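# Move red foam block or yellow sponge to desk

## Task

Check the counter that stands behind the shelving. If a red foam block is there, carry it to the desk; if none is there, carry the yellow sponge from the coffee table to the desk. Nothing else may leave its shelf, table or counter, the coffee table must be standing upright at the finish, the robot must neither topple nor finish leaning, and the moved object must rest on the desk by itself without the robot holding it there.

## Robot and tools

ROBOT. TidyBot++: a mobile base 0.54 m long, 0.50 m wide and 0.38 m tall on four driven casters, carrying one seven-joint arm with a two-finger gripper. The shoulder sits 0.12 m ahead of the base centre and 0.68 m above the floor. Cameras: base_camera, and wrist_camera, which looks in the direction the hand points. The arm begins folded, hand down, wrist up to 0.08 m beyond the base front, elbow up to 1.15 m high. A downward-pointing hand reaches at most about 0.94 m above the floor, and only close to the base. Loose objects may occasionally get nudged by an outside push.

FRAMES. Base frame: origin on the floor below the base centre, x forward, y left, z up. hand_pose is reported in it and marks the midpoint between the finger pads; the hand's own z axis runs out along the fingers, and the fingers close along its y axis. hand_pose can be 1-2 cm off; trust the images. The odometry frame equals the base frame at scene start. base_odometry counts wheel turns (slip looks like travel) and drifts a few cm and several degrees over roughly thirty moves. Heading is in radians, left positive, -3.142 to 3.142. base_tilt is in degrees, positive when leaning forward or right, with a fixed bias near 1 degree plus noise.

execute_actions. Arguments: actions (a list holding one action, or empty to just read state and images) and cameras (list of base_camera, wrist_camera or all; omitted/null/all gives every camera, [] gives none). The pictures line lists the returned images in order. One action may contain:
- base: exactly one relative move from where the base last measured itself. translate_m: metres straight ahead (forward positive), -2 to 2. strafe_m: metres sideways (left positive), -2 to 2. rotate_rad: radians turning in place (counter-clockwise from above positive), -6.3 to 6.3. Refused if it would need over 8.667 s at its top speed.
- joints: absolute targets in radians by name. joint_1_rad any angle (whole arm about vertical; positive is clockwise from above, opposite to heading), joint_2_rad -2.249 to 2.249 (shoulder), joint_3_rad any angle (upper-arm twist), joint_4_rad -2.579 to 2.579 (elbow), joint_5_rad any angle (forearm twist), joint_6_rad -2.099 to 2.099 (wrist), joint_7_rad any angle (hand twist; hand down, positive is counter-clockwise from above, and 1.57 opens fingers to left and right). gripper_pos 0 (open) to 1 (closed); pad gap is about 85 x (1 - gripper_pos) mm. Done tolerances: 0.039 for joints 1-4, 0.056 for 5-7, 0.03 for the gripper. Any-angle joints go the short way, so turn farther in steps below half a turn. Joints move at up to 1.39 rad/s (1.22 for 5-7).
- speeds: lower top speeds for this action only: translate_m and strafe_m 0.05-0.5 m/s, rotate_rad 0.1-1.57 rad/s (defaults are the maxima).
All motions start at once; no action exceeds 15 s. Anything left out may still be driving toward an older target. An unknown key or out-of-range number rejects the whole call with no motion. Once a result reports a stop, the remaining motion calls of that reply are skipped.

ARM GEOMETRY. Upper arm 0.42 m, forearm 0.31 m, hand 0.31 m. With joint_1_rad 0, joint_3_rad 3.14, joint_5_rad 0 (near the start), the arm stays in the vertical x-z plane. Tilts from vertical (forward positive): upper arm = joint_2_rad, forearm = joint_2_rad - joint_4_rad, hand = that minus joint_6_rad. The hand point's forward offset from the shoulder is the sum of length x sin(tilt); its height above the shoulder is the sum of length x cos(tilt).

wait: seconds, 0 to 10; commands nothing, returns state and images.
zoom_image: camera (base_camera or wrist_camera) and region [x0, y0, x1, y1] in pixels from the top-left, at most 504 by 504, applied to that camera's latest full image.
finished_scene: scene, the integer number of the current scene. Final; the result reports success and gives the next task. The goal must still hold after the robot settles.

RESULT LINES. base_status and joint_status: done; off_target (stopped short, may keep pushing); contact_stop / time_out (target dropped, holding in place); not_followed (arm targets withheld, shown with 'joint command not followed' and a 'cause:' line, often self-collision; the robot may retry them each action); limit_stop_at_motor_heat (resend the target). Base 'done' only means the wheels turned the full amount; a blocked base can report done while short. on_its_own reports motion you did not command. motor_effort gives percent of max, positive toward higher joint values, peak in brackets; readings carry bias and noise. With the gripper at 1, done means empty, off_target means something is held. ARM HIT means the arm struck the base or itself. MOTOR HOT appears from 60 °C; OVER-TEMPERATURE FAULT at 75 °C makes the arm sag.

CAUTIONS. Friction leaves joints slightly off target: resend each joint as its last command plus (wanted minus read). Held loads make the arm sag; never command a held joint to its current reading. Do not drive while the arm is caught on something about 0.8 m or higher, and avoid pushing or pulling sideways on a raised hand: the robot can tip; back away to right it. Torque limits: joints 1-4 fault at 104.5 N m (warning 56.7), joints 5-7 at 51.3 (warning 29.4); a fault freezes the arm and gripper for 10 s while the base keeps going. No check keeps the arm off the base. Fingers near the floor may strike it. Holding loads heats motors, even during thinking, when the robot just holds its last command. Avoid drops, slams, hard pushes, and knocking anything over.

Each tool is called after "Emit:" as a command line: name --argument value for each argument, lists and objects as JSON in quotes; but a table of rows of numbers goes row by row, as --pt "numbers of a row", without its own name.

## Session

Emit:
execute_actions --actions '[]'

Scene clock: 0.00 s.
base_odometry: x=+0.000 y=+0.000 heading=+0.000 (m, m, rad; odometry frame)
base_tilt: forward=-0.4 right=+0.5 (deg)
base_status: not commanded
joint_positions: joint_1_rad=+0.016 joint_2_rad=-0.382 joint_3_rad=+3.124 joint_4_rad=-2.537 joint_5_rad=-0.024 joint_6_rad=-0.876 joint_7_rad=+1.624 gripper_pos=+0.000
joint_status: not commanded
motor_effort: joint_1_rad=+0 joint_2_rad=-1 joint_3_rad=+1 joint_4_rad=+15 joint_5_rad=-1 joint_6_rad=+2 joint_7_rad=+0 (%)
hand_pose: x=+0.2589 y=+0.0065 z=+0.5896 quat_wxyz=(-0.005, +0.998, +0.020, +0.056) (m; base frame)
pictures: base_camera, wrist_camera
Images, in order (width x height): base_camera 644x364, wrist_camera 644x476.

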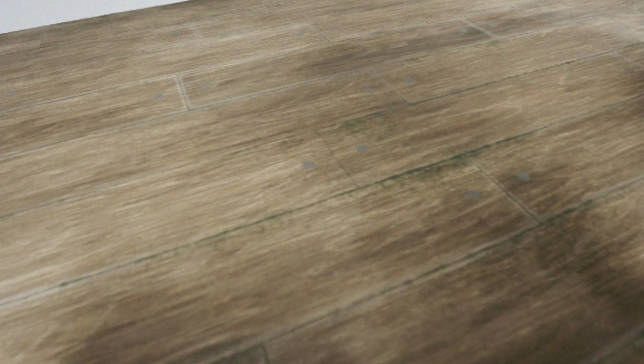

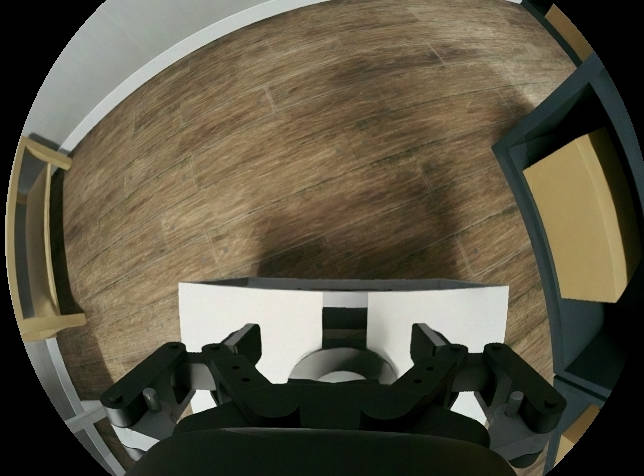

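Emit:
execute_actions --actions '[{"joints":{"joint_6_rad":0.3}}]' --cameras '["wrist_camera"]'

Emit:
execute_actions --actions '[{"joints":{"joint_1_rad":-1.7}}]' --cameras '["wrist_camera"]'

Scene clock: 2.97 s.
base_odometry: x=+0.000 y=+0.000 heading=+0.000 (m, m, rad; odometry frame)
base_tilt: forward=-0.4 right=+0.6 (deg)
base_status: not commanded
joint_positions: joint_1_rad=+0.016 joint_2_rad=-0.382 joint_3_rad=+3.124 joint_4_rad=-2.537 joint_5_rad=-0.024 joint_6_rad=+0.302 joint_7_rad=+1.624 gripper_pos=+0.000
joint_status: all done
motor_effort: joint_1_rad=-1(1) joint_2_rad=-6(6) joint_3_rad=+1(1) joint_4_rad=+20(20) joint_5_rad=-1(0) joint_6_rad=+10(11) joint_7_rad=+0(0) (%)
hand_pose: x=+0.5232 y=+0.0000 z=+0.8123 quat_wxyz=(+0.015, +0.799, +0.012, +0.601) (m; base frame)
pictures: wrist_camera
Images, in order (width x height): wrist_camera 644x476.

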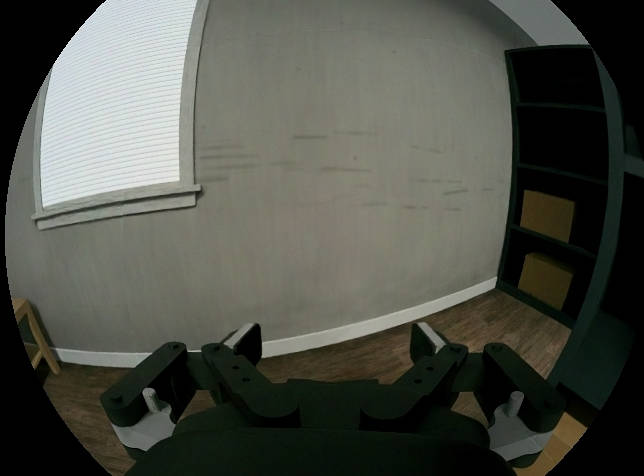

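Scene clock: 5.87 s.
base_odometry: x=+0.000 y=+0.000 heading=+0.000 (m, m, rad; odometry frame)
base_tilt: forward=-0.4 right=+0.6 (deg)
base_status: not commanded
joint_positions: joint_1_rad=-1.685 joint_2_rad=-0.382 joint_3_rad=+3.124 joint_4_rad=-2.537 joint_5_rad=-0.024 joint_6_rad=+0.302 joint_7_rad=+1.624 gripper_pos=+0.000
joint_status: all done
motor_effort: joint_1_rad=-1(0) joint_2_rad=-6(6) joint_3_rad=+0(2) joint_4_rad=+20(20) joint_5_rad=-1(1) joint_6_rad=+9(10) joint_7_rad=+0(1) (%)
hand_pose: x=+0.0664 y=+0.4008 z=+0.8123 quat_wxyz=(-0.442, +0.518, +0.609, +0.407) (m; base frame)
pictures: wrist_camera
Images, in order (width x height): wrist_camera 644x476.

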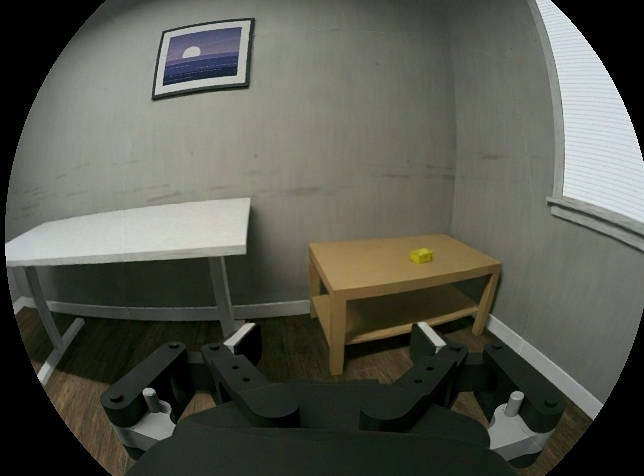

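Emit:
execute_actions --actions '[{"base":{"rotate_rad":0.4},"joints":{"joint_1_rad":0.9,"joint_6_rad":-0.2}}]'

Scene clock: 12.43 s.
base_odometry: x=+0.000 y=+0.000 heading=+0.399 (m, m, rad; odometry frame)
base_tilt: forward=-0.4 right=+0.5 (deg)
base_status: done
joint_positions: joint_1_rad=+0.885 joint_2_rad=-0.382 joint_3_rad=+3.124 joint_4_rad=-2.537 joint_5_rad=-0.024 joint_6_rad=-0.179 joint_7_rad=+1.624 gripper_pos=+0.000
joint_status: all done
motor_effort: joint_1_rad=-1(0) joint_2_rad=-6(7) joint_3_rad=+1(1) joint_4_rad=+18(20) joint_5_rad=-1(1) joint_6_rad=+7(10) joint_7_rad=+1(0) (%)
hand_pose: x=+0.3344 y=-0.2505 z=+0.6840 quat_wxyz=(+0.172, +0.840, -0.373, +0.354) (m; base frame)
pictures: base_camera, wrist_camera
Images, in order (width x height): base_camera 644x364, wrist_camera 644x476.

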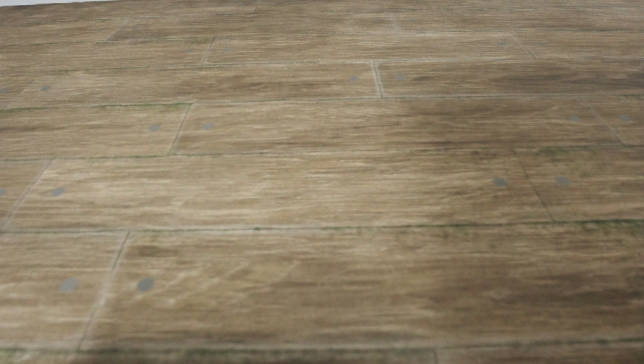

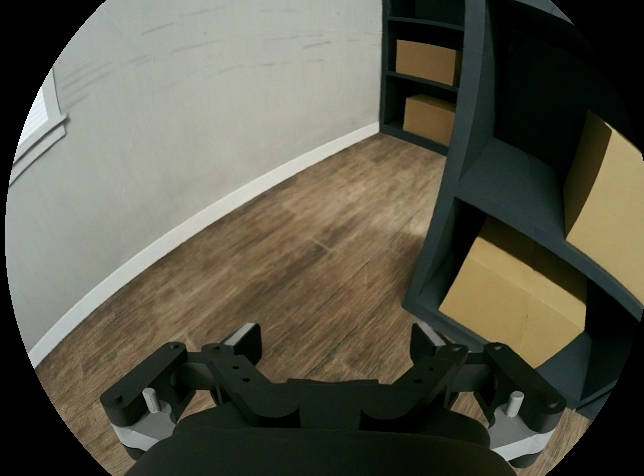

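Emit:
execute_actions --actions '[{"base":{"translate_m":0.7},"joints":{"joint_1_rad":0.0,"joint_6_rad":-0.88}}]'

Scene clock: 16.53 s.
base_odometry: x=+0.645 y=+0.273 heading=+0.400 (m, m, rad; odometry frame)
base_tilt: forward=-0.4 right=+0.5 (deg)
base_status: done
joint_positions: joint_1_rad=+0.016 joint_2_rad=-0.382 joint_3_rad=+3.124 joint_4_rad=-2.537 joint_5_rad=-0.024 joint_6_rad=-0.858 joint_7_rad=+1.624 gripper_pos=+0.000
joint_status: all done
motor_effort: joint_1_rad=-1(1) joint_2_rad=-1(7) joint_3_rad=+0(1) joint_4_rad=+15(19) joint_5_rad=-1(1) joint_6_rad=+2(8) joint_7_rad=+0(0) (%)
hand_pose: x=+0.2642 y=+0.0065 z=+0.5901 quat_wxyz=(-0.005, +0.998, +0.020, +0.064) (m; base frame)
pictures: base_camera, wrist_camera
Images, in order (width x height): base_camera 644x364, wrist_camera 644x476.

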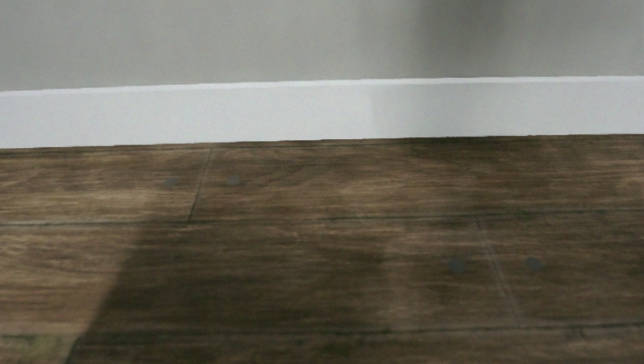

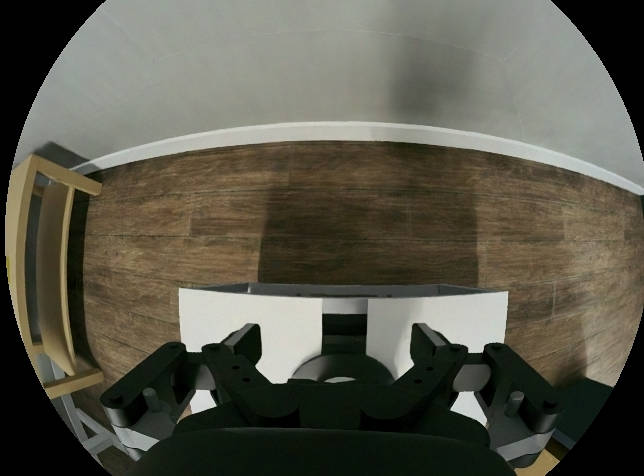

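Emit:
execute_actions --actions '[{"base":{"rotate_rad":-1.535},"joints":{"joint_6_rad":-0.6}}]'

Scene clock: 20.80 s.
base_odometry: x=+0.645 y=+0.273 heading=-1.134 (m, m, rad; odometry frame)
base_tilt: forward=-0.4 right=+0.6 (deg)
base_status: done
joint_positions: joint_1_rad=+0.015 joint_2_rad=-0.382 joint_3_rad=+3.124 joint_4_rad=-2.535 joint_5_rad=-0.024 joint_6_rad=-0.599 joint_7_rad=+1.624 gripper_pos=+0.000
joint_status: all done
motor_effort: joint_1_rad=+0(1) joint_2_rad=-3(4) joint_3_rad=+1(1) joint_4_rad=+16(17) joint_5_rad=+0(1) joint_6_rad=+5(4) joint_7_rad=+0(0) (%)
hand_pose: x=+0.3431 y=+0.0054 z=+0.6115 quat_wxyz=(+0.000, +0.981, +0.019, +0.194) (m; base frame)
pictures: base_camera, wrist_camera
Images, in order (width x height): base_camera 644x364, wrist_camera 644x476.

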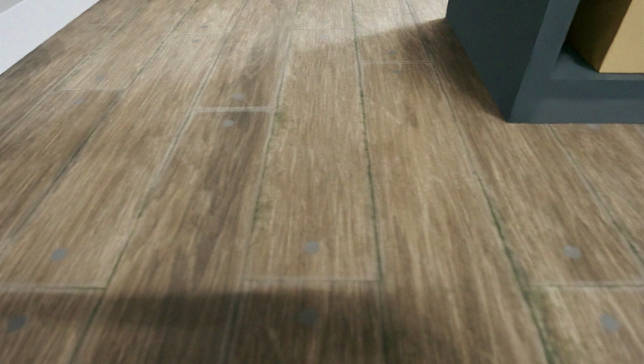

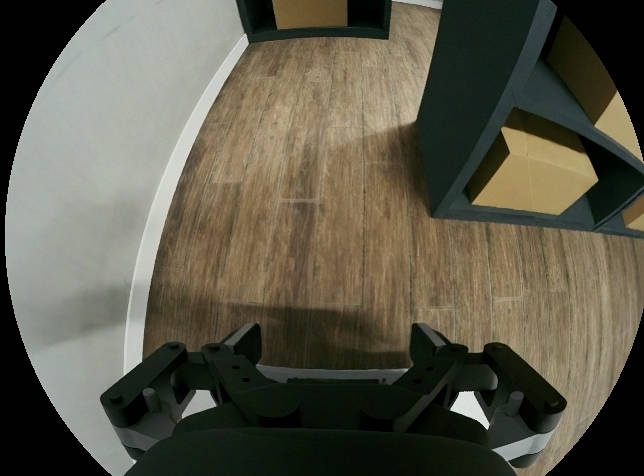

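Emit:
execute_actions --actions '[{"base":{"strafe_m":0.18}}]' --cameras '[]'

Emit:
execute_actions --actions '[{"base":{"translate_m":1.3},"joints":{"joint_1_rad":0.6,"joint_6_rad":0.0}}]'

Scene clock: 24.60 s.
base_odometry: x=+0.808 y=+0.349 heading=-1.135 (m, m, rad; odometry frame)
base_tilt: forward=-0.4 right=+0.5 (deg)
base_status: done
joint_positions: joint_1_rad=+0.015 joint_2_rad=-0.382 joint_3_rad=+3.124 joint_4_rad=-2.535 joint_5_rad=-0.024 joint_6_rad=-0.599 joint_7_rad=+1.624 gripper_pos=+0.000
joint_status: not commanded
motor_effort: joint_1_rad=+0(0) joint_2_rad=-3(3) joint_3_rad=+1(2) joint_4_rad=+17(17) joint_5_rad=-1(1) joint_6_rad=+4(5) joint_7_rad=+0(1) (%)
hand_pose: x=+0.3431 y=+0.0054 z=+0.6115 quat_wxyz=(+0.000, +0.981, +0.019, +0.194) (m; base frame)
pictures: none
No camera images: the call's "cameras" was empty. Leave "cameras" out to get every camera's image.

Scene clock: 28.57 s.
base_odometry: x=+1.358 y=-0.829 heading=-1.135 (m, m, rad; odometry frame)
base_tilt: forward=-0.4 right=+0.5 (deg)
base_status: done
joint_positions: joint_1_rad=+0.585 joint_2_rad=-0.382 joint_3_rad=+3.124 joint_4_rad=-2.535 joint_5_rad=-0.024 joint_6_rad=-0.018 joint_7_rad=+1.624 gripper_pos=+0.000
joint_status: all done
motor_effort: joint_1_rad=+0(1) joint_2_rad=-6(7) joint_3_rad=+1(1) joint_4_rad=+19(19) joint_5_rad=+0(1) joint_6_rad=+8(9) joint_7_rad=+0(1) (%)
hand_pose: x=+0.4253 y=-0.1939 z=+0.7236 quat_wxyz=(+0.140, +0.853, -0.234, +0.445) (m; base frame)
pictures: base_camera, wrist_camera
Images, in order (width x height): base_camera 644x364, wrist_camera 644x476.

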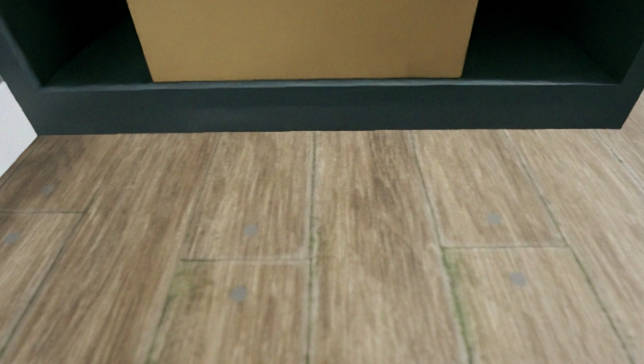

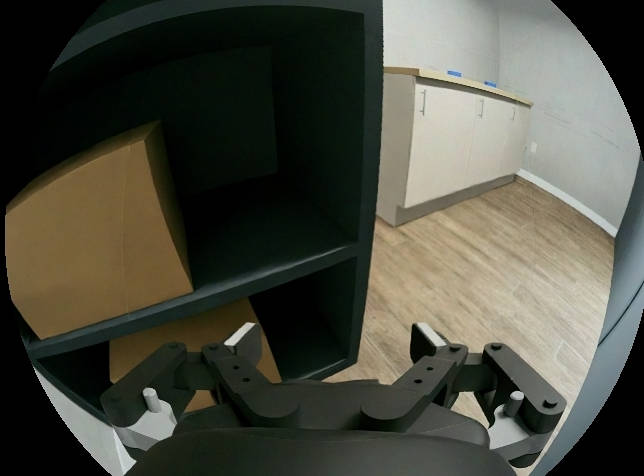

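Emit:
execute_actions --actions '[{"joints":{"joint_1_rad":1.05,"joint_2_rad":0.0,"joint_4_rad":-1.0,"joint_6_rad":-0.9}}]' --cameras '["wrist_camera"]'

Scene clock: 33.20 s.
base_odometry: x=+1.358 y=-0.829 heading=-1.135 (m, m, rad; odometry frame)
base_tilt: forward=-0.4 right=+0.6 (deg)
base_status: not commanded
joint_positions: joint_1_rad=+1.034 joint_2_rad=-0.014 joint_3_rad=+3.124 joint_4_rad=-1.023 joint_5_rad=-0.024 joint_6_rad=-0.878 joint_7_rad=+1.624 gripper_pos=+0.000
joint_status: all done
motor_effort: joint_1_rad=+0(1) joint_2_rad=-21(21) joint_3_rad=+1(2) joint_4_rad=+20(22) joint_5_rad=-1(1) joint_6_rad=+10(9) joint_7_rad=+0(0) (%)
hand_pose: x=+0.4178 y=-0.4687 z=+1.1733 quat_wxyz=(+0.289, +0.717, -0.376, +0.511) (m; base frame)
pictures: wrist_camera
Images, in order (width x height): wrist_camera 644x476.

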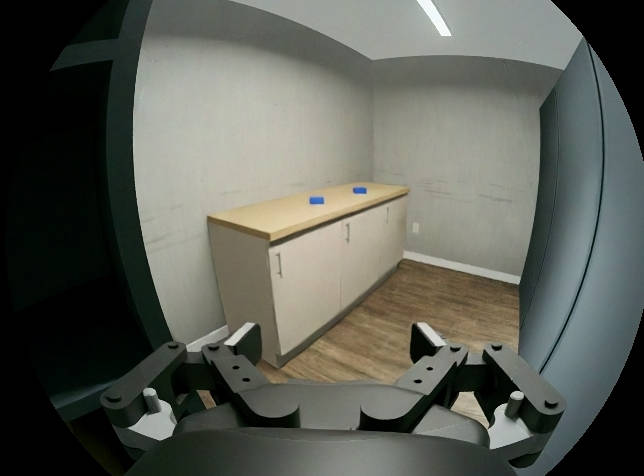

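Emit:
zoom_image --camera "wrist_camera" --region '[200, 160, 420, 260]'

Emit:
execute_actions --actions '[{"joints":{"joint_1_rad":0.0,"joint_2_rad":-0.38,"joint_4_rad":-2.5,"joint_6_rad":-0.7}}]' --cameras '[]'

Emit:
execute_actions --actions '[{"base":{"translate_m":-1.35}}]'

Region (200, 160, 420, 260) of wrist_camera's 644x476 image, scaled by 2.291; it fills the top 229 rows of this view, and the rest is white.

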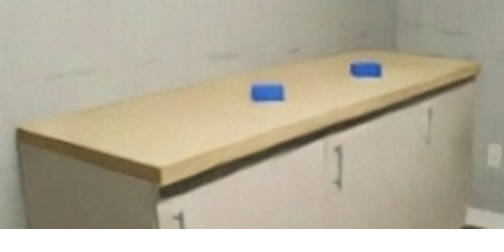

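Scene clock: 37.70 s.
base_odometry: x=+1.358 y=-0.829 heading=-1.135 (m, m, rad; odometry frame)
base_tilt: forward=-0.4 right=+0.6 (deg)
base_status: not commanded
joint_positions: joint_1_rad=+0.016 joint_2_rad=-0.369 joint_3_rad=+3.124 joint_4_rad=-2.479 joint_5_rad=-0.024 joint_6_rad=-0.722 joint_7_rad=+1.624 gripper_pos=+0.000
joint_status: all done
motor_effort: joint_1_rad=-1(1) joint_2_rad=-3(22) joint_3_rad=+1(2) joint_4_rad=+17(21) joint_5_rad=-1(1) joint_6_rad=+4(9) joint_7_rad=+0(0) (%)
hand_pose: x=+0.3318 y=+0.0059 z=+0.6163 quat_wxyz=(-0.002, +0.988, +0.019, +0.154) (m; base frame)
pictures: none
No camera images: the call's "cameras" was empty. Leave "cameras" out to get every camera's image.

Scene clock: 41.90 s.
base_odometry: x=+0.789 y=+0.395 heading=-1.135 (m, m, rad; odometry frame)
base_tilt: forward=-0.4 right=+0.5 (deg)
base_status: done
joint_positions: joint_1_rad=+0.016 joint_2_rad=-0.378 joint_3_rad=+3.124 joint_4_rad=-2.481 joint_5_rad=-0.024 joint_6_rad=-0.717 joint_7_rad=+1.624 gripper_pos=+0.000
joint_status: not commanded
motor_effort: joint_1_rad=+0(1) joint_2_rad=-2(6) joint_3_rad=+1(2) joint_4_rad=+17(18) joint_5_rad=-1(1) joint_6_rad=+4(5) joint_7_rad=+0(0) (%)
hand_pose: x=+0.3326 y=+0.0059 z=+0.6178 quat_wxyz=(-0.002, +0.987, +0.019, +0.160) (m; base frame)
pictures: base_camera, wrist_camera
Images, in order (width x height): base_camera 644x364, wrist_camera 644x476.

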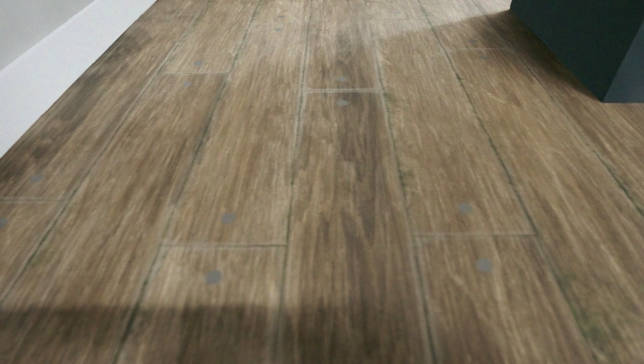

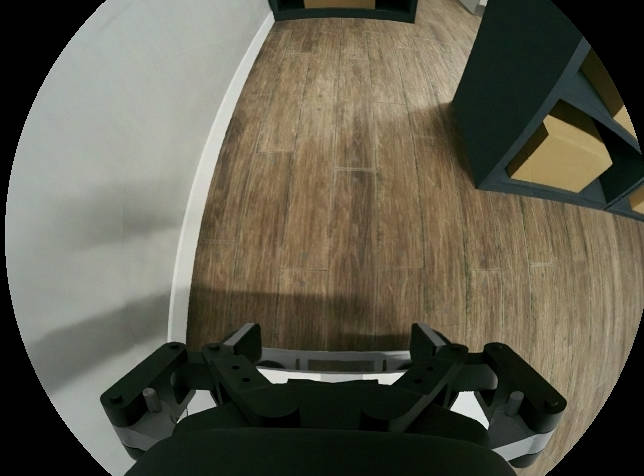

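The counter holds only blue blocks, so I'll fetch the sponge.

Emit:
execute_actions --actions '[{"base":{"rotate_rad":-3.14},"joints":{"joint_2_rad":0.2,"joint_4_rad":-1.5,"joint_6_rad":-1.44}}]'

Scene clock: 47.40 s.
base_odometry: x=+0.789 y=+0.395 heading=+2.008 (m, m, rad; odometry frame)
base_tilt: forward=-0.4 right=+0.6 (deg)
base_status: done
joint_positions: joint_1_rad=+0.008 joint_2_rad=+0.206 joint_3_rad=+3.126 joint_4_rad=-1.518 joint_5_rad=-0.024 joint_6_rad=-1.418 joint_7_rad=+1.624 gripper_pos=+0.000
joint_status: all done
motor_effort: joint_1_rad=+0(3) joint_2_rad=-28(30) joint_3_rad=+1(3) joint_4_rad=+17(18) joint_5_rad=-1(2) joint_6_rad=+1(4) joint_7_rad=+0(1) (%)
hand_pose: x=+0.5154 y=+0.0116 z=+0.7345 quat_wxyz=(-0.014, +1.000, +0.029, +0.000) (m; base frame)
pictures: base_camera, wrist_camera
Images, in order (width x height): base_camera 644x364, wrist_camera 644x476.

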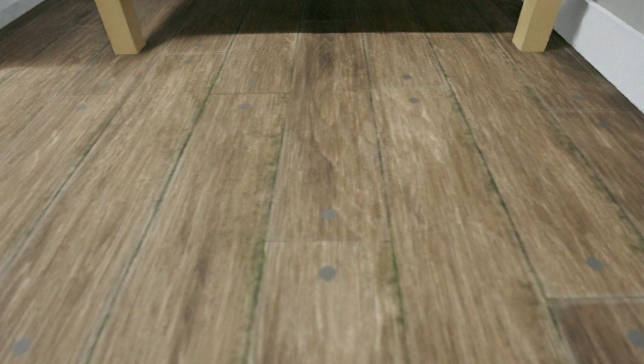

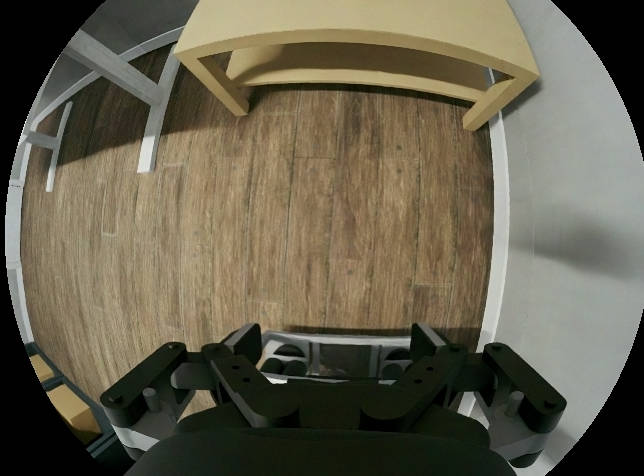

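Emit:
execute_actions --actions '[{"base":{"translate_m":0.6},"joints":{"joint_7_rad":1.55}}]'

Scene clock: 50.97 s.
base_odometry: x=+0.535 y=+0.939 heading=+2.008 (m, m, rad; odometry frame)
base_tilt: forward=-0.4 right=+0.5 (deg)
base_status: done
joint_positions: joint_1_rad=+0.008 joint_2_rad=+0.202 joint_3_rad=+3.126 joint_4_rad=-1.517 joint_5_rad=-0.024 joint_6_rad=-1.424 joint_7_rad=+1.572 gripper_pos=+0.000
joint_status: all done
motor_effort: joint_1_rad=-1(0) joint_2_rad=-26(30) joint_3_rad=+0(0) joint_4_rad=+17(18) joint_5_rad=-1(1) joint_6_rad=+1(2) joint_7_rad=+0(0) (%)
hand_pose: x=+0.5136 y=+0.0115 z=+0.7364 quat_wxyz=(-0.013, +1.000, +0.003, -0.001) (m; base frame)
pictures: base_camera, wrist_camera
Images, in order (width x height): base_camera 644x364, wrist_camera 644x476.

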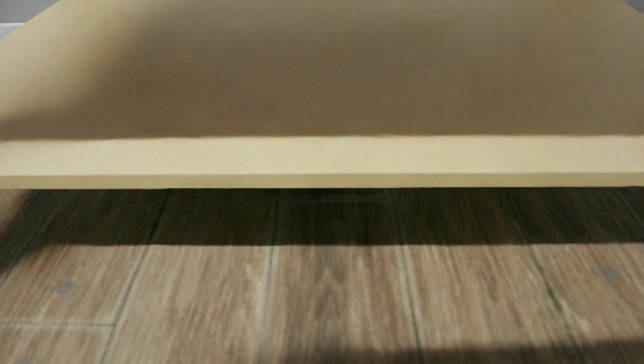

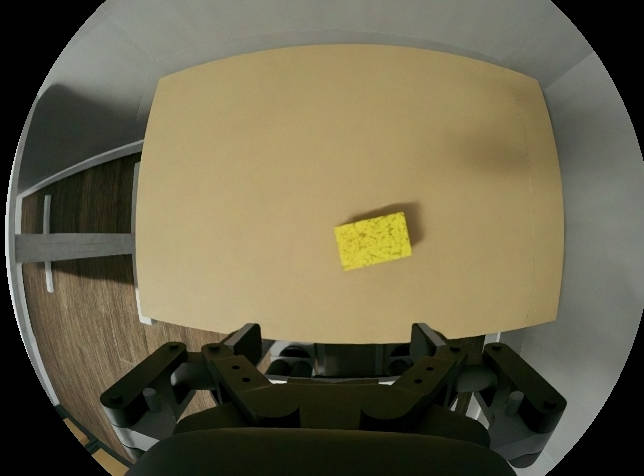

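Emit:
execute_actions --actions '[{"joints":{"joint_1_rad":0.125,"joint_2_rad":0.468,"joint_4_rad":-1.67,"joint_6_rad":-1.0,"joint_7_rad":0.31}}]' --cameras '["wrist_camera"]'

Scene clock: 55.63 s.
base_odometry: x=+0.535 y=+0.939 heading=+2.008 (m, m, rad; odometry frame)
base_tilt: forward=-0.4 right=+0.6 (deg)
base_status: not commanded
joint_positions: joint_1_rad=+0.112 joint_2_rad=+0.470 joint_3_rad=+3.126 joint_4_rad=-1.648 joint_5_rad=-0.024 joint_6_rad=-1.017 joint_7_rad=+0.322 gripper_pos=+0.000
joint_status: all done
motor_effort: joint_1_rad=+0(1) joint_2_rad=-35(38) joint_3_rad=+0(1) joint_4_rad=+15(18) joint_5_rad=+0(0) joint_6_rad=+1(1) joint_7_rad=+0(1) (%)
hand_pose: x=+0.5785 y=-0.0366 z=+0.5824 quat_wxyz=(-0.013, +0.778, -0.628, -0.005) (m; base frame)
pictures: wrist_camera
Images, in order (width x height): wrist_camera 644x476.

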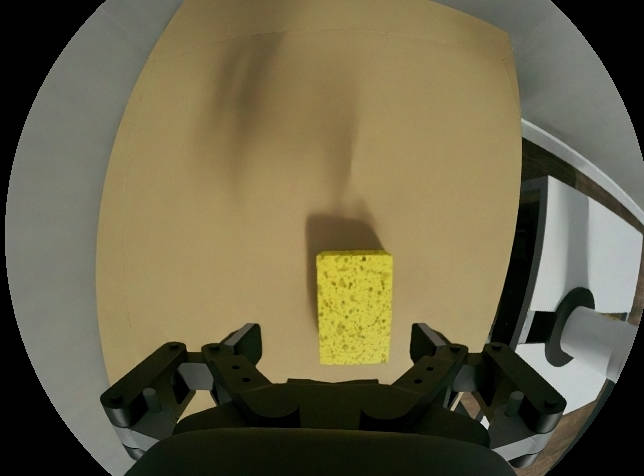

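Emit:
execute_actions --actions '[{"joints":{"joint_2_rad":0.526,"joint_4_rad":-1.81,"joint_6_rad":-0.81}}]' --cameras '["wrist_camera"]'

Scene clock: 59.10 s.
base_odometry: x=+0.535 y=+0.939 heading=+2.008 (m, m, rad; odometry frame)
base_tilt: forward=-0.3 right=+0.5 (deg)
base_status: not commanded
joint_positions: joint_1_rad=+0.112 joint_2_rad=+0.525 joint_3_rad=+3.126 joint_4_rad=-1.792 joint_5_rad=-0.024 joint_6_rad=-0.830 joint_7_rad=+0.322 gripper_pos=+0.000
joint_status: all done
motor_effort: joint_1_rad=-1(1) joint_2_rad=-35(38) joint_3_rad=+0(0) joint_4_rad=+13(15) joint_5_rad=-1(1) joint_6_rad=+1(1) joint_7_rad=+0(0) (%)
hand_pose: x=+0.5574 y=-0.0350 z=+0.5213 quat_wxyz=(-0.009, +0.777, -0.630, -0.010) (m; base frame)
pictures: wrist_camera
Images, in order (width x height): wrist_camera 644x476.

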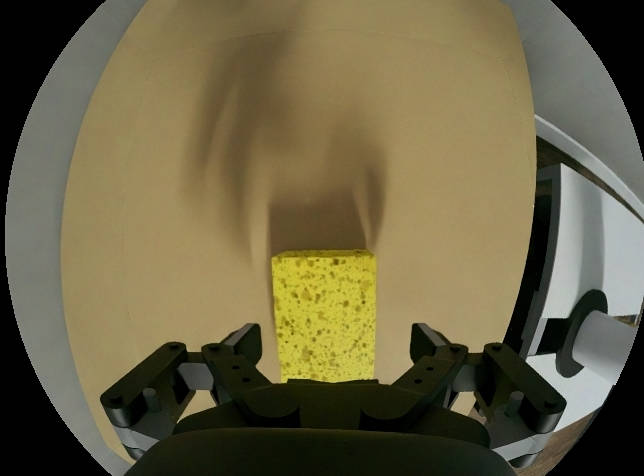

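Emit:
execute_actions --actions '[{"joints":{"joint_2_rad":0.62,"joint_4_rad":-1.832,"joint_6_rad":-0.69}}]' --cameras '["wrist_camera"]'

Scene clock: 62.93 s.
base_odometry: x=+0.535 y=+0.939 heading=+2.008 (m, m, rad; odometry frame)
base_tilt: forward=-0.4 right=+0.6 (deg)
base_status: not commanded
joint_positions: joint_1_rad=+0.112 joint_2_rad=+0.622 joint_3_rad=+3.126 joint_4_rad=-1.809 joint_5_rad=-0.024 joint_6_rad=-0.708 joint_7_rad=+0.322 gripper_pos=+0.000
joint_status: all done
motor_effort: joint_1_rad=+0(1) joint_2_rad=-37(41) joint_3_rad=+0(1) joint_4_rad=+11(13) joint_5_rad=+0(0) joint_6_rad=+1(2) joint_7_rad=+0(0) (%)
hand_pose: x=+0.5688 y=-0.0365 z=+0.4746 quat_wxyz=(-0.011, +0.776, -0.631, -0.005) (m; base frame)
pictures: wrist_camera
Images, in order (width x height): wrist_camera 644x476.

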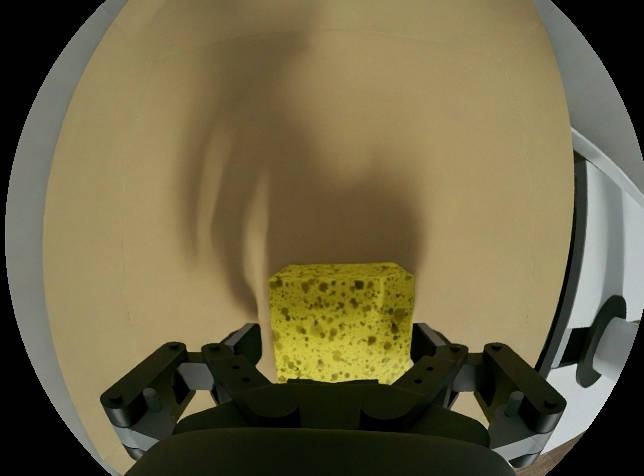

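Emit:
execute_actions --actions '[{"joints":{"gripper_pos":1}}]' --cameras '["wrist_camera"]'

Scene clock: 65.03 s.
base_odometry: x=+0.535 y=+0.939 heading=+2.008 (m, m, rad; odometry frame)
base_tilt: forward=-0.4 right=+0.6 (deg)
base_status: not commanded
joint_positions: joint_1_rad=+0.112 joint_2_rad=+0.617 joint_3_rad=+3.126 joint_4_rad=-1.809 joint_5_rad=-0.024 joint_6_rad=-0.708 joint_7_rad=+0.322 gripper_pos=+0.381
joint_status: gripper_pos off_target (ended at +0.381, target +1.000)
motor_effort: joint_1_rad=+0(1) joint_2_rad=-37(38) joint_3_rad=-1(0) joint_4_rad=+12(12) joint_5_rad=+0(1) joint_6_rad=+1(5) joint_7_rad=+0(1) (%)
hand_pose: x=+0.5696 y=-0.0366 z=+0.4766 quat_wxyz=(-0.013, +0.776, -0.631, -0.003) (m; base frame)
pictures: wrist_camera
Images, in order (width x height): wrist_camera 644x476.

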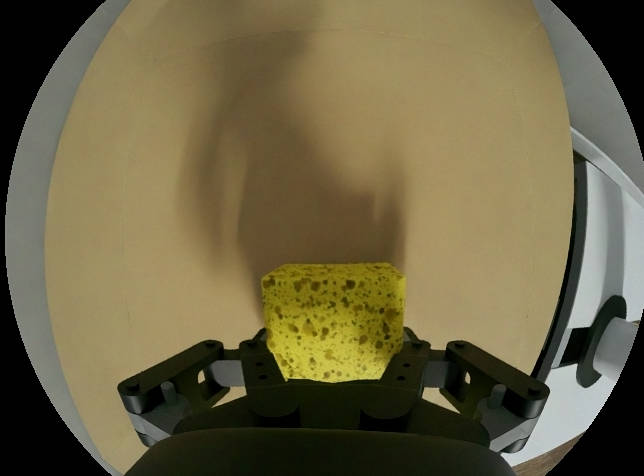

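Emit:
execute_actions --actions '[{"joints":{"joint_2_rad":0.5,"joint_4_rad":-0.67,"joint_6_rad":-1.96,"joint_7_rad":1.57,"joint_1_rad":-0.5}}]' --cameras '["wrist_camera"]'

Scene clock: 69.57 s.
base_odometry: x=+0.535 y=+0.939 heading=+2.008 (m, m, rad; odometry frame)
base_tilt: forward=-0.3 right=+0.5 (deg)
base_status: not commanded
joint_positions: joint_1_rad=-0.487 joint_2_rad=+0.507 joint_3_rad=+3.126 joint_4_rad=-0.693 joint_5_rad=-0.024 joint_6_rad=-1.941 joint_7_rad=+1.544 gripper_pos=+0.381
joint_status: all done
motor_effort: joint_1_rad=-1(1) joint_2_rad=-38(43) joint_3_rad=+0(1) joint_4_rad=+16(17) joint_5_rad=-1(1) joint_6_rad=+1(0) joint_7_rad=+0(1) (%)
hand_pose: x=+0.5518 y=+0.2448 z=+0.8523 quat_wxyz=(-0.015, +0.971, +0.239, -0.004) (m; base frame)
pictures: wrist_camera
Images, in order (width x height): wrist_camera 644x476.

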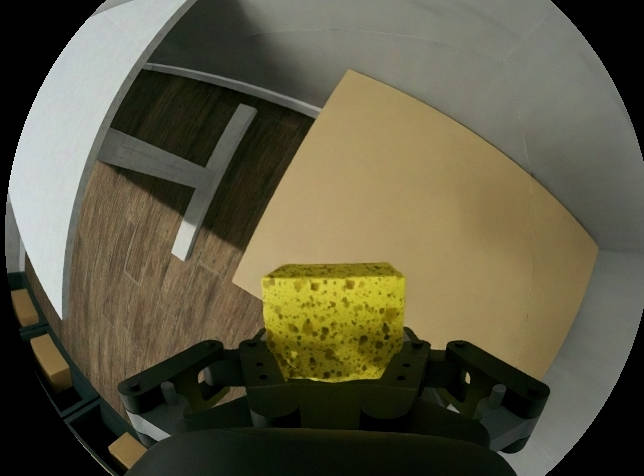

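Emit:
execute_actions --actions '[{"base":{"translate_m":-0.1}}]' --cameras '[]'

Emit:
execute_actions --actions '[{"base":{"strafe_m":0.6}}]'

Scene clock: 73.00 s.
base_odometry: x=+0.577 y=+0.849 heading=+2.008 (m, m, rad; odometry frame)
base_tilt: forward=-0.4 right=+0.5 (deg)
base_status: done
joint_positions: joint_1_rad=-0.492 joint_2_rad=+0.499 joint_3_rad=+3.126 joint_4_rad=-0.693 joint_5_rad=-0.024 joint_6_rad=-1.942 joint_7_rad=+1.544 gripper_pos=+0.381
joint_status: not commanded
motor_effort: joint_1_rad=-1(4) joint_2_rad=-37(42) joint_3_rad=+0(2) joint_4_rad=+16(17) joint_5_rad=+0(2) joint_6_rad=+1(2) joint_7_rad=+0(1) (%)
hand_pose: x=+0.5491 y=+0.2465 z=+0.8565 quat_wxyz=(-0.016, +0.970, +0.242, +0.000) (m; base frame)
pictures: none
No camera images: the call's "cameras" was empty. Leave "cameras" out to get every camera's image.

Scene clock: 75.60 s.
base_odometry: x=+0.034 y=+0.594 heading=+2.008 (m, m, rad; odometry frame)
base_tilt: forward=-0.4 right=+0.5 (deg)
base_status: done
joint_positions: joint_1_rad=-0.496 joint_2_rad=+0.499 joint_3_rad=+3.126 joint_4_rad=-0.693 joint_5_rad=-0.024 joint_6_rad=-1.942 joint_7_rad=+1.544 gripper_pos=+0.381
joint_status: not commanded
motor_effort: joint_1_rad=+0(4) joint_2_rad=-38(41) joint_3_rad=+0(2) joint_4_rad=+16(17) joint_5_rad=-1(2) joint_6_rad=+1(2) joint_7_rad=+0(0) (%)
hand_pose: x=+0.5482 y=+0.2480 z=+0.8564 quat_wxyz=(-0.015, +0.970, +0.243, +0.000) (m; base frame)
pictures: base_camera, wrist_camera
Images, in order (width x height): base_camera 644x364, wrist_camera 644x476.

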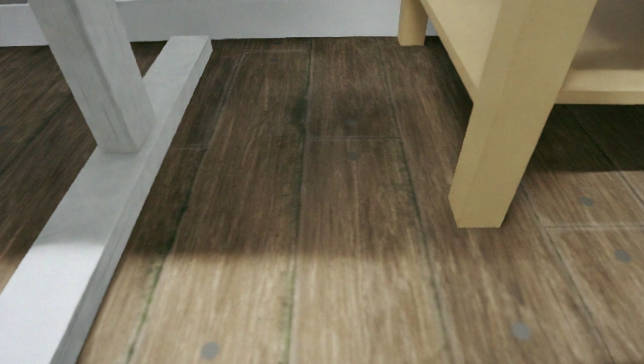

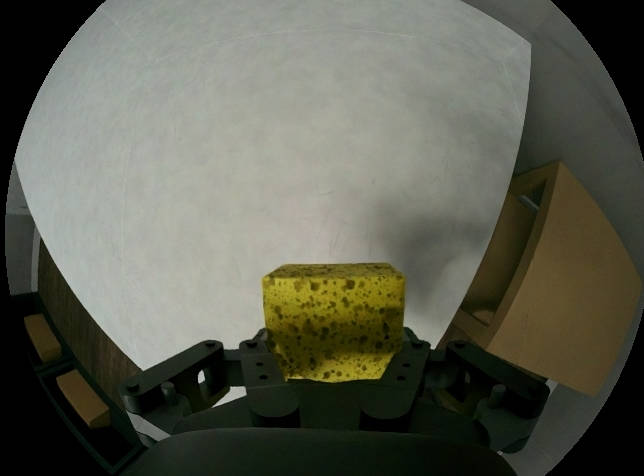

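Emit:
execute_actions --actions '[{"joints":{"joint_2_rad":0.64,"joint_6_rad":-1.79,"joint_1_rad":-0.62}}]' --cameras '["wrist_camera"]'

Scene clock: 79.93 s.
base_odometry: x=+0.034 y=+0.594 heading=+2.008 (m, m, rad; odometry frame)
base_tilt: forward=-0.4 right=+0.5 (deg)
base_status: not commanded
joint_positions: joint_1_rad=-0.617 joint_2_rad=+0.646 joint_3_rad=+3.126 joint_4_rad=-0.691 joint_5_rad=-0.024 joint_6_rad=-1.805 joint_7_rad=+1.544 gripper_pos=+0.381
joint_status: all done
motor_effort: joint_1_rad=+0(1) joint_2_rad=-44(50) joint_3_rad=-1(1) joint_4_rad=+17(18) joint_5_rad=-1(1) joint_6_rad=+1(2) joint_7_rad=+0(1) (%)
hand_pose: x=+0.5660 y=+0.3356 z=+0.7798 quat_wxyz=(-0.016, +0.954, +0.300, -0.005) (m; base frame)
pictures: wrist_camera
Images, in order (width x height): wrist_camera 644x476.

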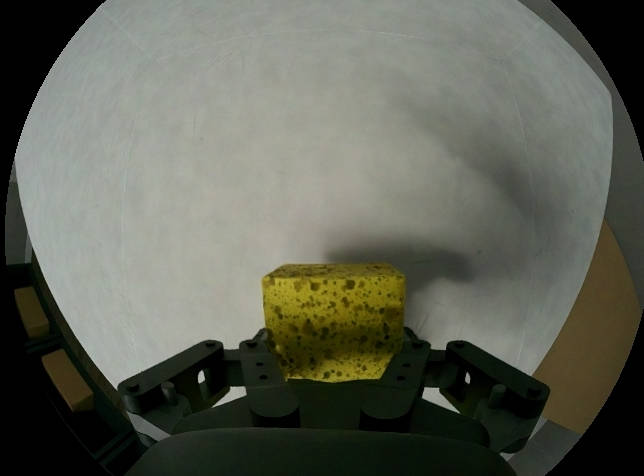

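Emit:
execute_actions --actions '[{"joints":{"joint_2_rad":0.675,"joint_6_rad":-1.755}}]' --cameras '["wrist_camera"]'

Scene clock: 82.17 s.
base_odometry: x=+0.034 y=+0.594 heading=+2.008 (m, m, rad; odometry frame)
base_tilt: forward=-0.3 right=+0.5 (deg)
base_status: not commanded
joint_positions: joint_1_rad=-0.617 joint_2_rad=+0.671 joint_3_rad=+3.126 joint_4_rad=-0.691 joint_5_rad=-0.024 joint_6_rad=-1.774 joint_7_rad=+1.544 gripper_pos=+0.381
joint_status: all done
motor_effort: joint_1_rad=-1(1) joint_2_rad=-45(46) joint_3_rad=-1(1) joint_4_rad=+17(17) joint_5_rad=-1(1) joint_6_rad=+1(1) joint_7_rad=+0(0) (%)
hand_pose: x=+0.5757 y=+0.3427 z=+0.7656 quat_wxyz=(-0.017, +0.954, +0.299, -0.002) (m; base frame)
pictures: wrist_camera
Images, in order (width x height): wrist_camera 644x476.

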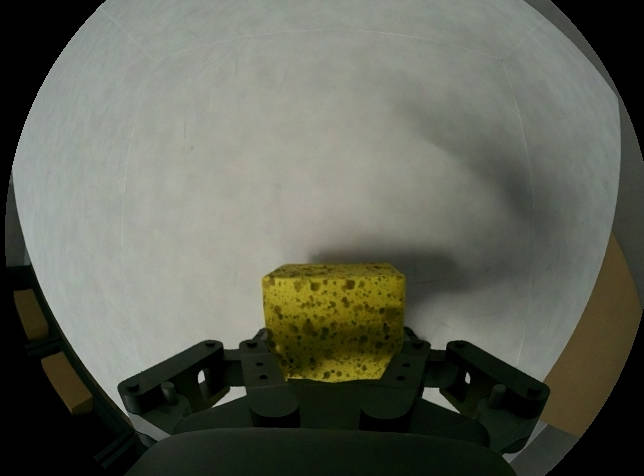

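Emit:
execute_actions --actions '[{"joints":{"joint_2_rad":0.703,"joint_6_rad":-1.73}}]' --cameras '["wrist_camera"]'

Emit:
execute_actions --actions '[{"joints":{"gripper_pos":0}}]' --cameras '["wrist_camera"]'

Emit:
execute_actions --actions '[{"joints":{"joint_2_rad":0.5,"joint_6_rad":-1.9}}]' --cameras '["wrist_camera"]'

Scene clock: 84.87 s.
base_odometry: x=+0.034 y=+0.594 heading=+2.008 (m, m, rad; odometry frame)
base_tilt: forward=-0.4 right=+0.5 (deg)
base_status: not commanded
joint_positions: joint_1_rad=-0.617 joint_2_rad=+0.698 joint_3_rad=+3.126 joint_4_rad=-0.691 joint_5_rad=-0.024 joint_6_rad=-1.749 joint_7_rad=+1.544 gripper_pos=+0.381
joint_status: all done
motor_effort: joint_1_rad=-1(0) joint_2_rad=-45(46) joint_3_rad=+0(0) joint_4_rad=+17(17) joint_5_rad=-1(1) joint_6_rad=+1(1) joint_7_rad=+0(0) (%)
hand_pose: x=+0.5835 y=+0.3484 z=+0.7501 quat_wxyz=(-0.017, +0.954, +0.299, -0.004) (m; base frame)
pictures: wrist_camera
Images, in order (width x height): wrist_camera 644x476.

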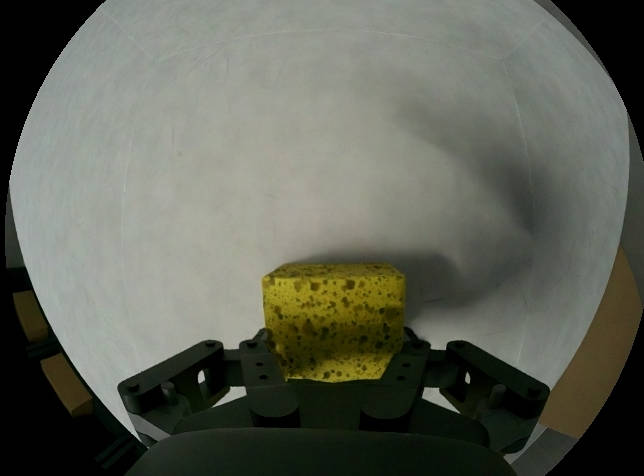

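Scene clock: 85.97 s.
base_odometry: x=+0.034 y=+0.594 heading=+2.008 (m, m, rad; odometry frame)
base_tilt: forward=-0.4 right=+0.5 (deg)
base_status: not commanded
joint_positions: joint_1_rad=-0.617 joint_2_rad=+0.698 joint_3_rad=+3.126 joint_4_rad=-0.691 joint_5_rad=-0.024 joint_6_rad=-1.749 joint_7_rad=+1.544 gripper_pos=+0.000
joint_status: all done
motor_effort: joint_1_rad=-1(1) joint_2_rad=-45(46) joint_3_rad=-1(1) joint_4_rad=+17(17) joint_5_rad=+0(1) joint_6_rad=+1(1) joint_7_rad=+0(0) (%)
hand_pose: x=+0.5835 y=+0.3484 z=+0.7501 quat_wxyz=(-0.017, +0.954, +0.299, -0.004) (m; base frame)
pictures: wrist_camera
Images, in order (width x height): wrist_camera 644x476.

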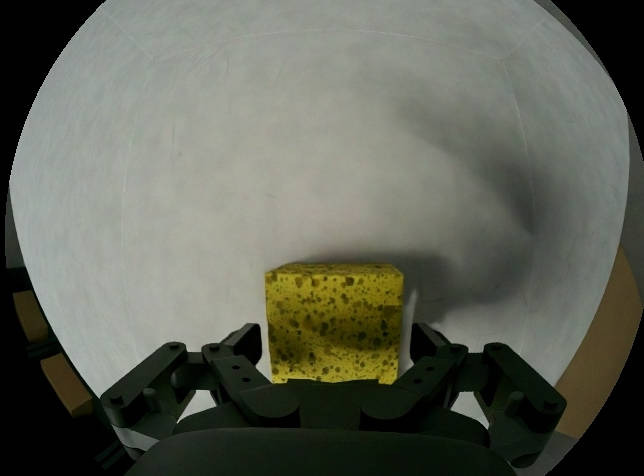

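Scene clock: 87.57 s.
base_odometry: x=+0.034 y=+0.594 heading=+2.008 (m, m, rad; odometry frame)
base_tilt: forward=-0.4 right=+0.5 (deg)
base_status: not commanded
joint_positions: joint_1_rad=-0.617 joint_2_rad=+0.496 joint_3_rad=+3.126 joint_4_rad=-0.686 joint_5_rad=-0.024 joint_6_rad=-1.883 joint_7_rad=+1.544 gripper_pos=+0.000
joint_status: all done
motor_effort: joint_1_rad=-1(1) joint_2_rad=-38(49) joint_3_rad=-1(0) joint_4_rad=+17(18) joint_5_rad=+0(1) joint_6_rad=+2(2) joint_7_rad=+1(0) (%)
hand_pose: x=+0.5301 y=+0.3095 z=+0.8610 quat_wxyz=(-0.027, +0.953, +0.301, +0.031) (m; base frame)
pictures: wrist_camera
Images, in order (width x height): wrist_camera 644x476.

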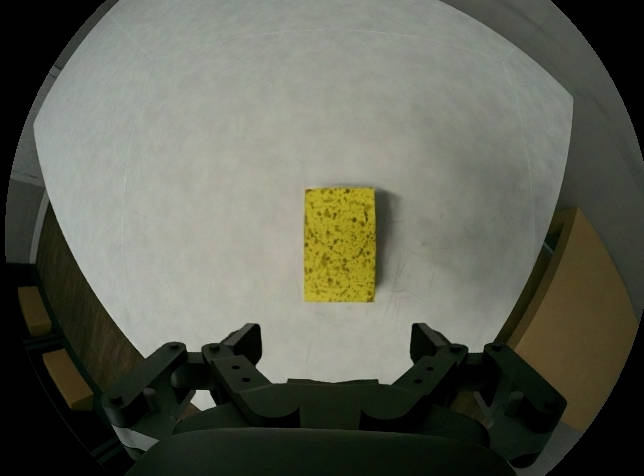

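Emit:
finished_scene --scene 1

The scene is finished: the task was done.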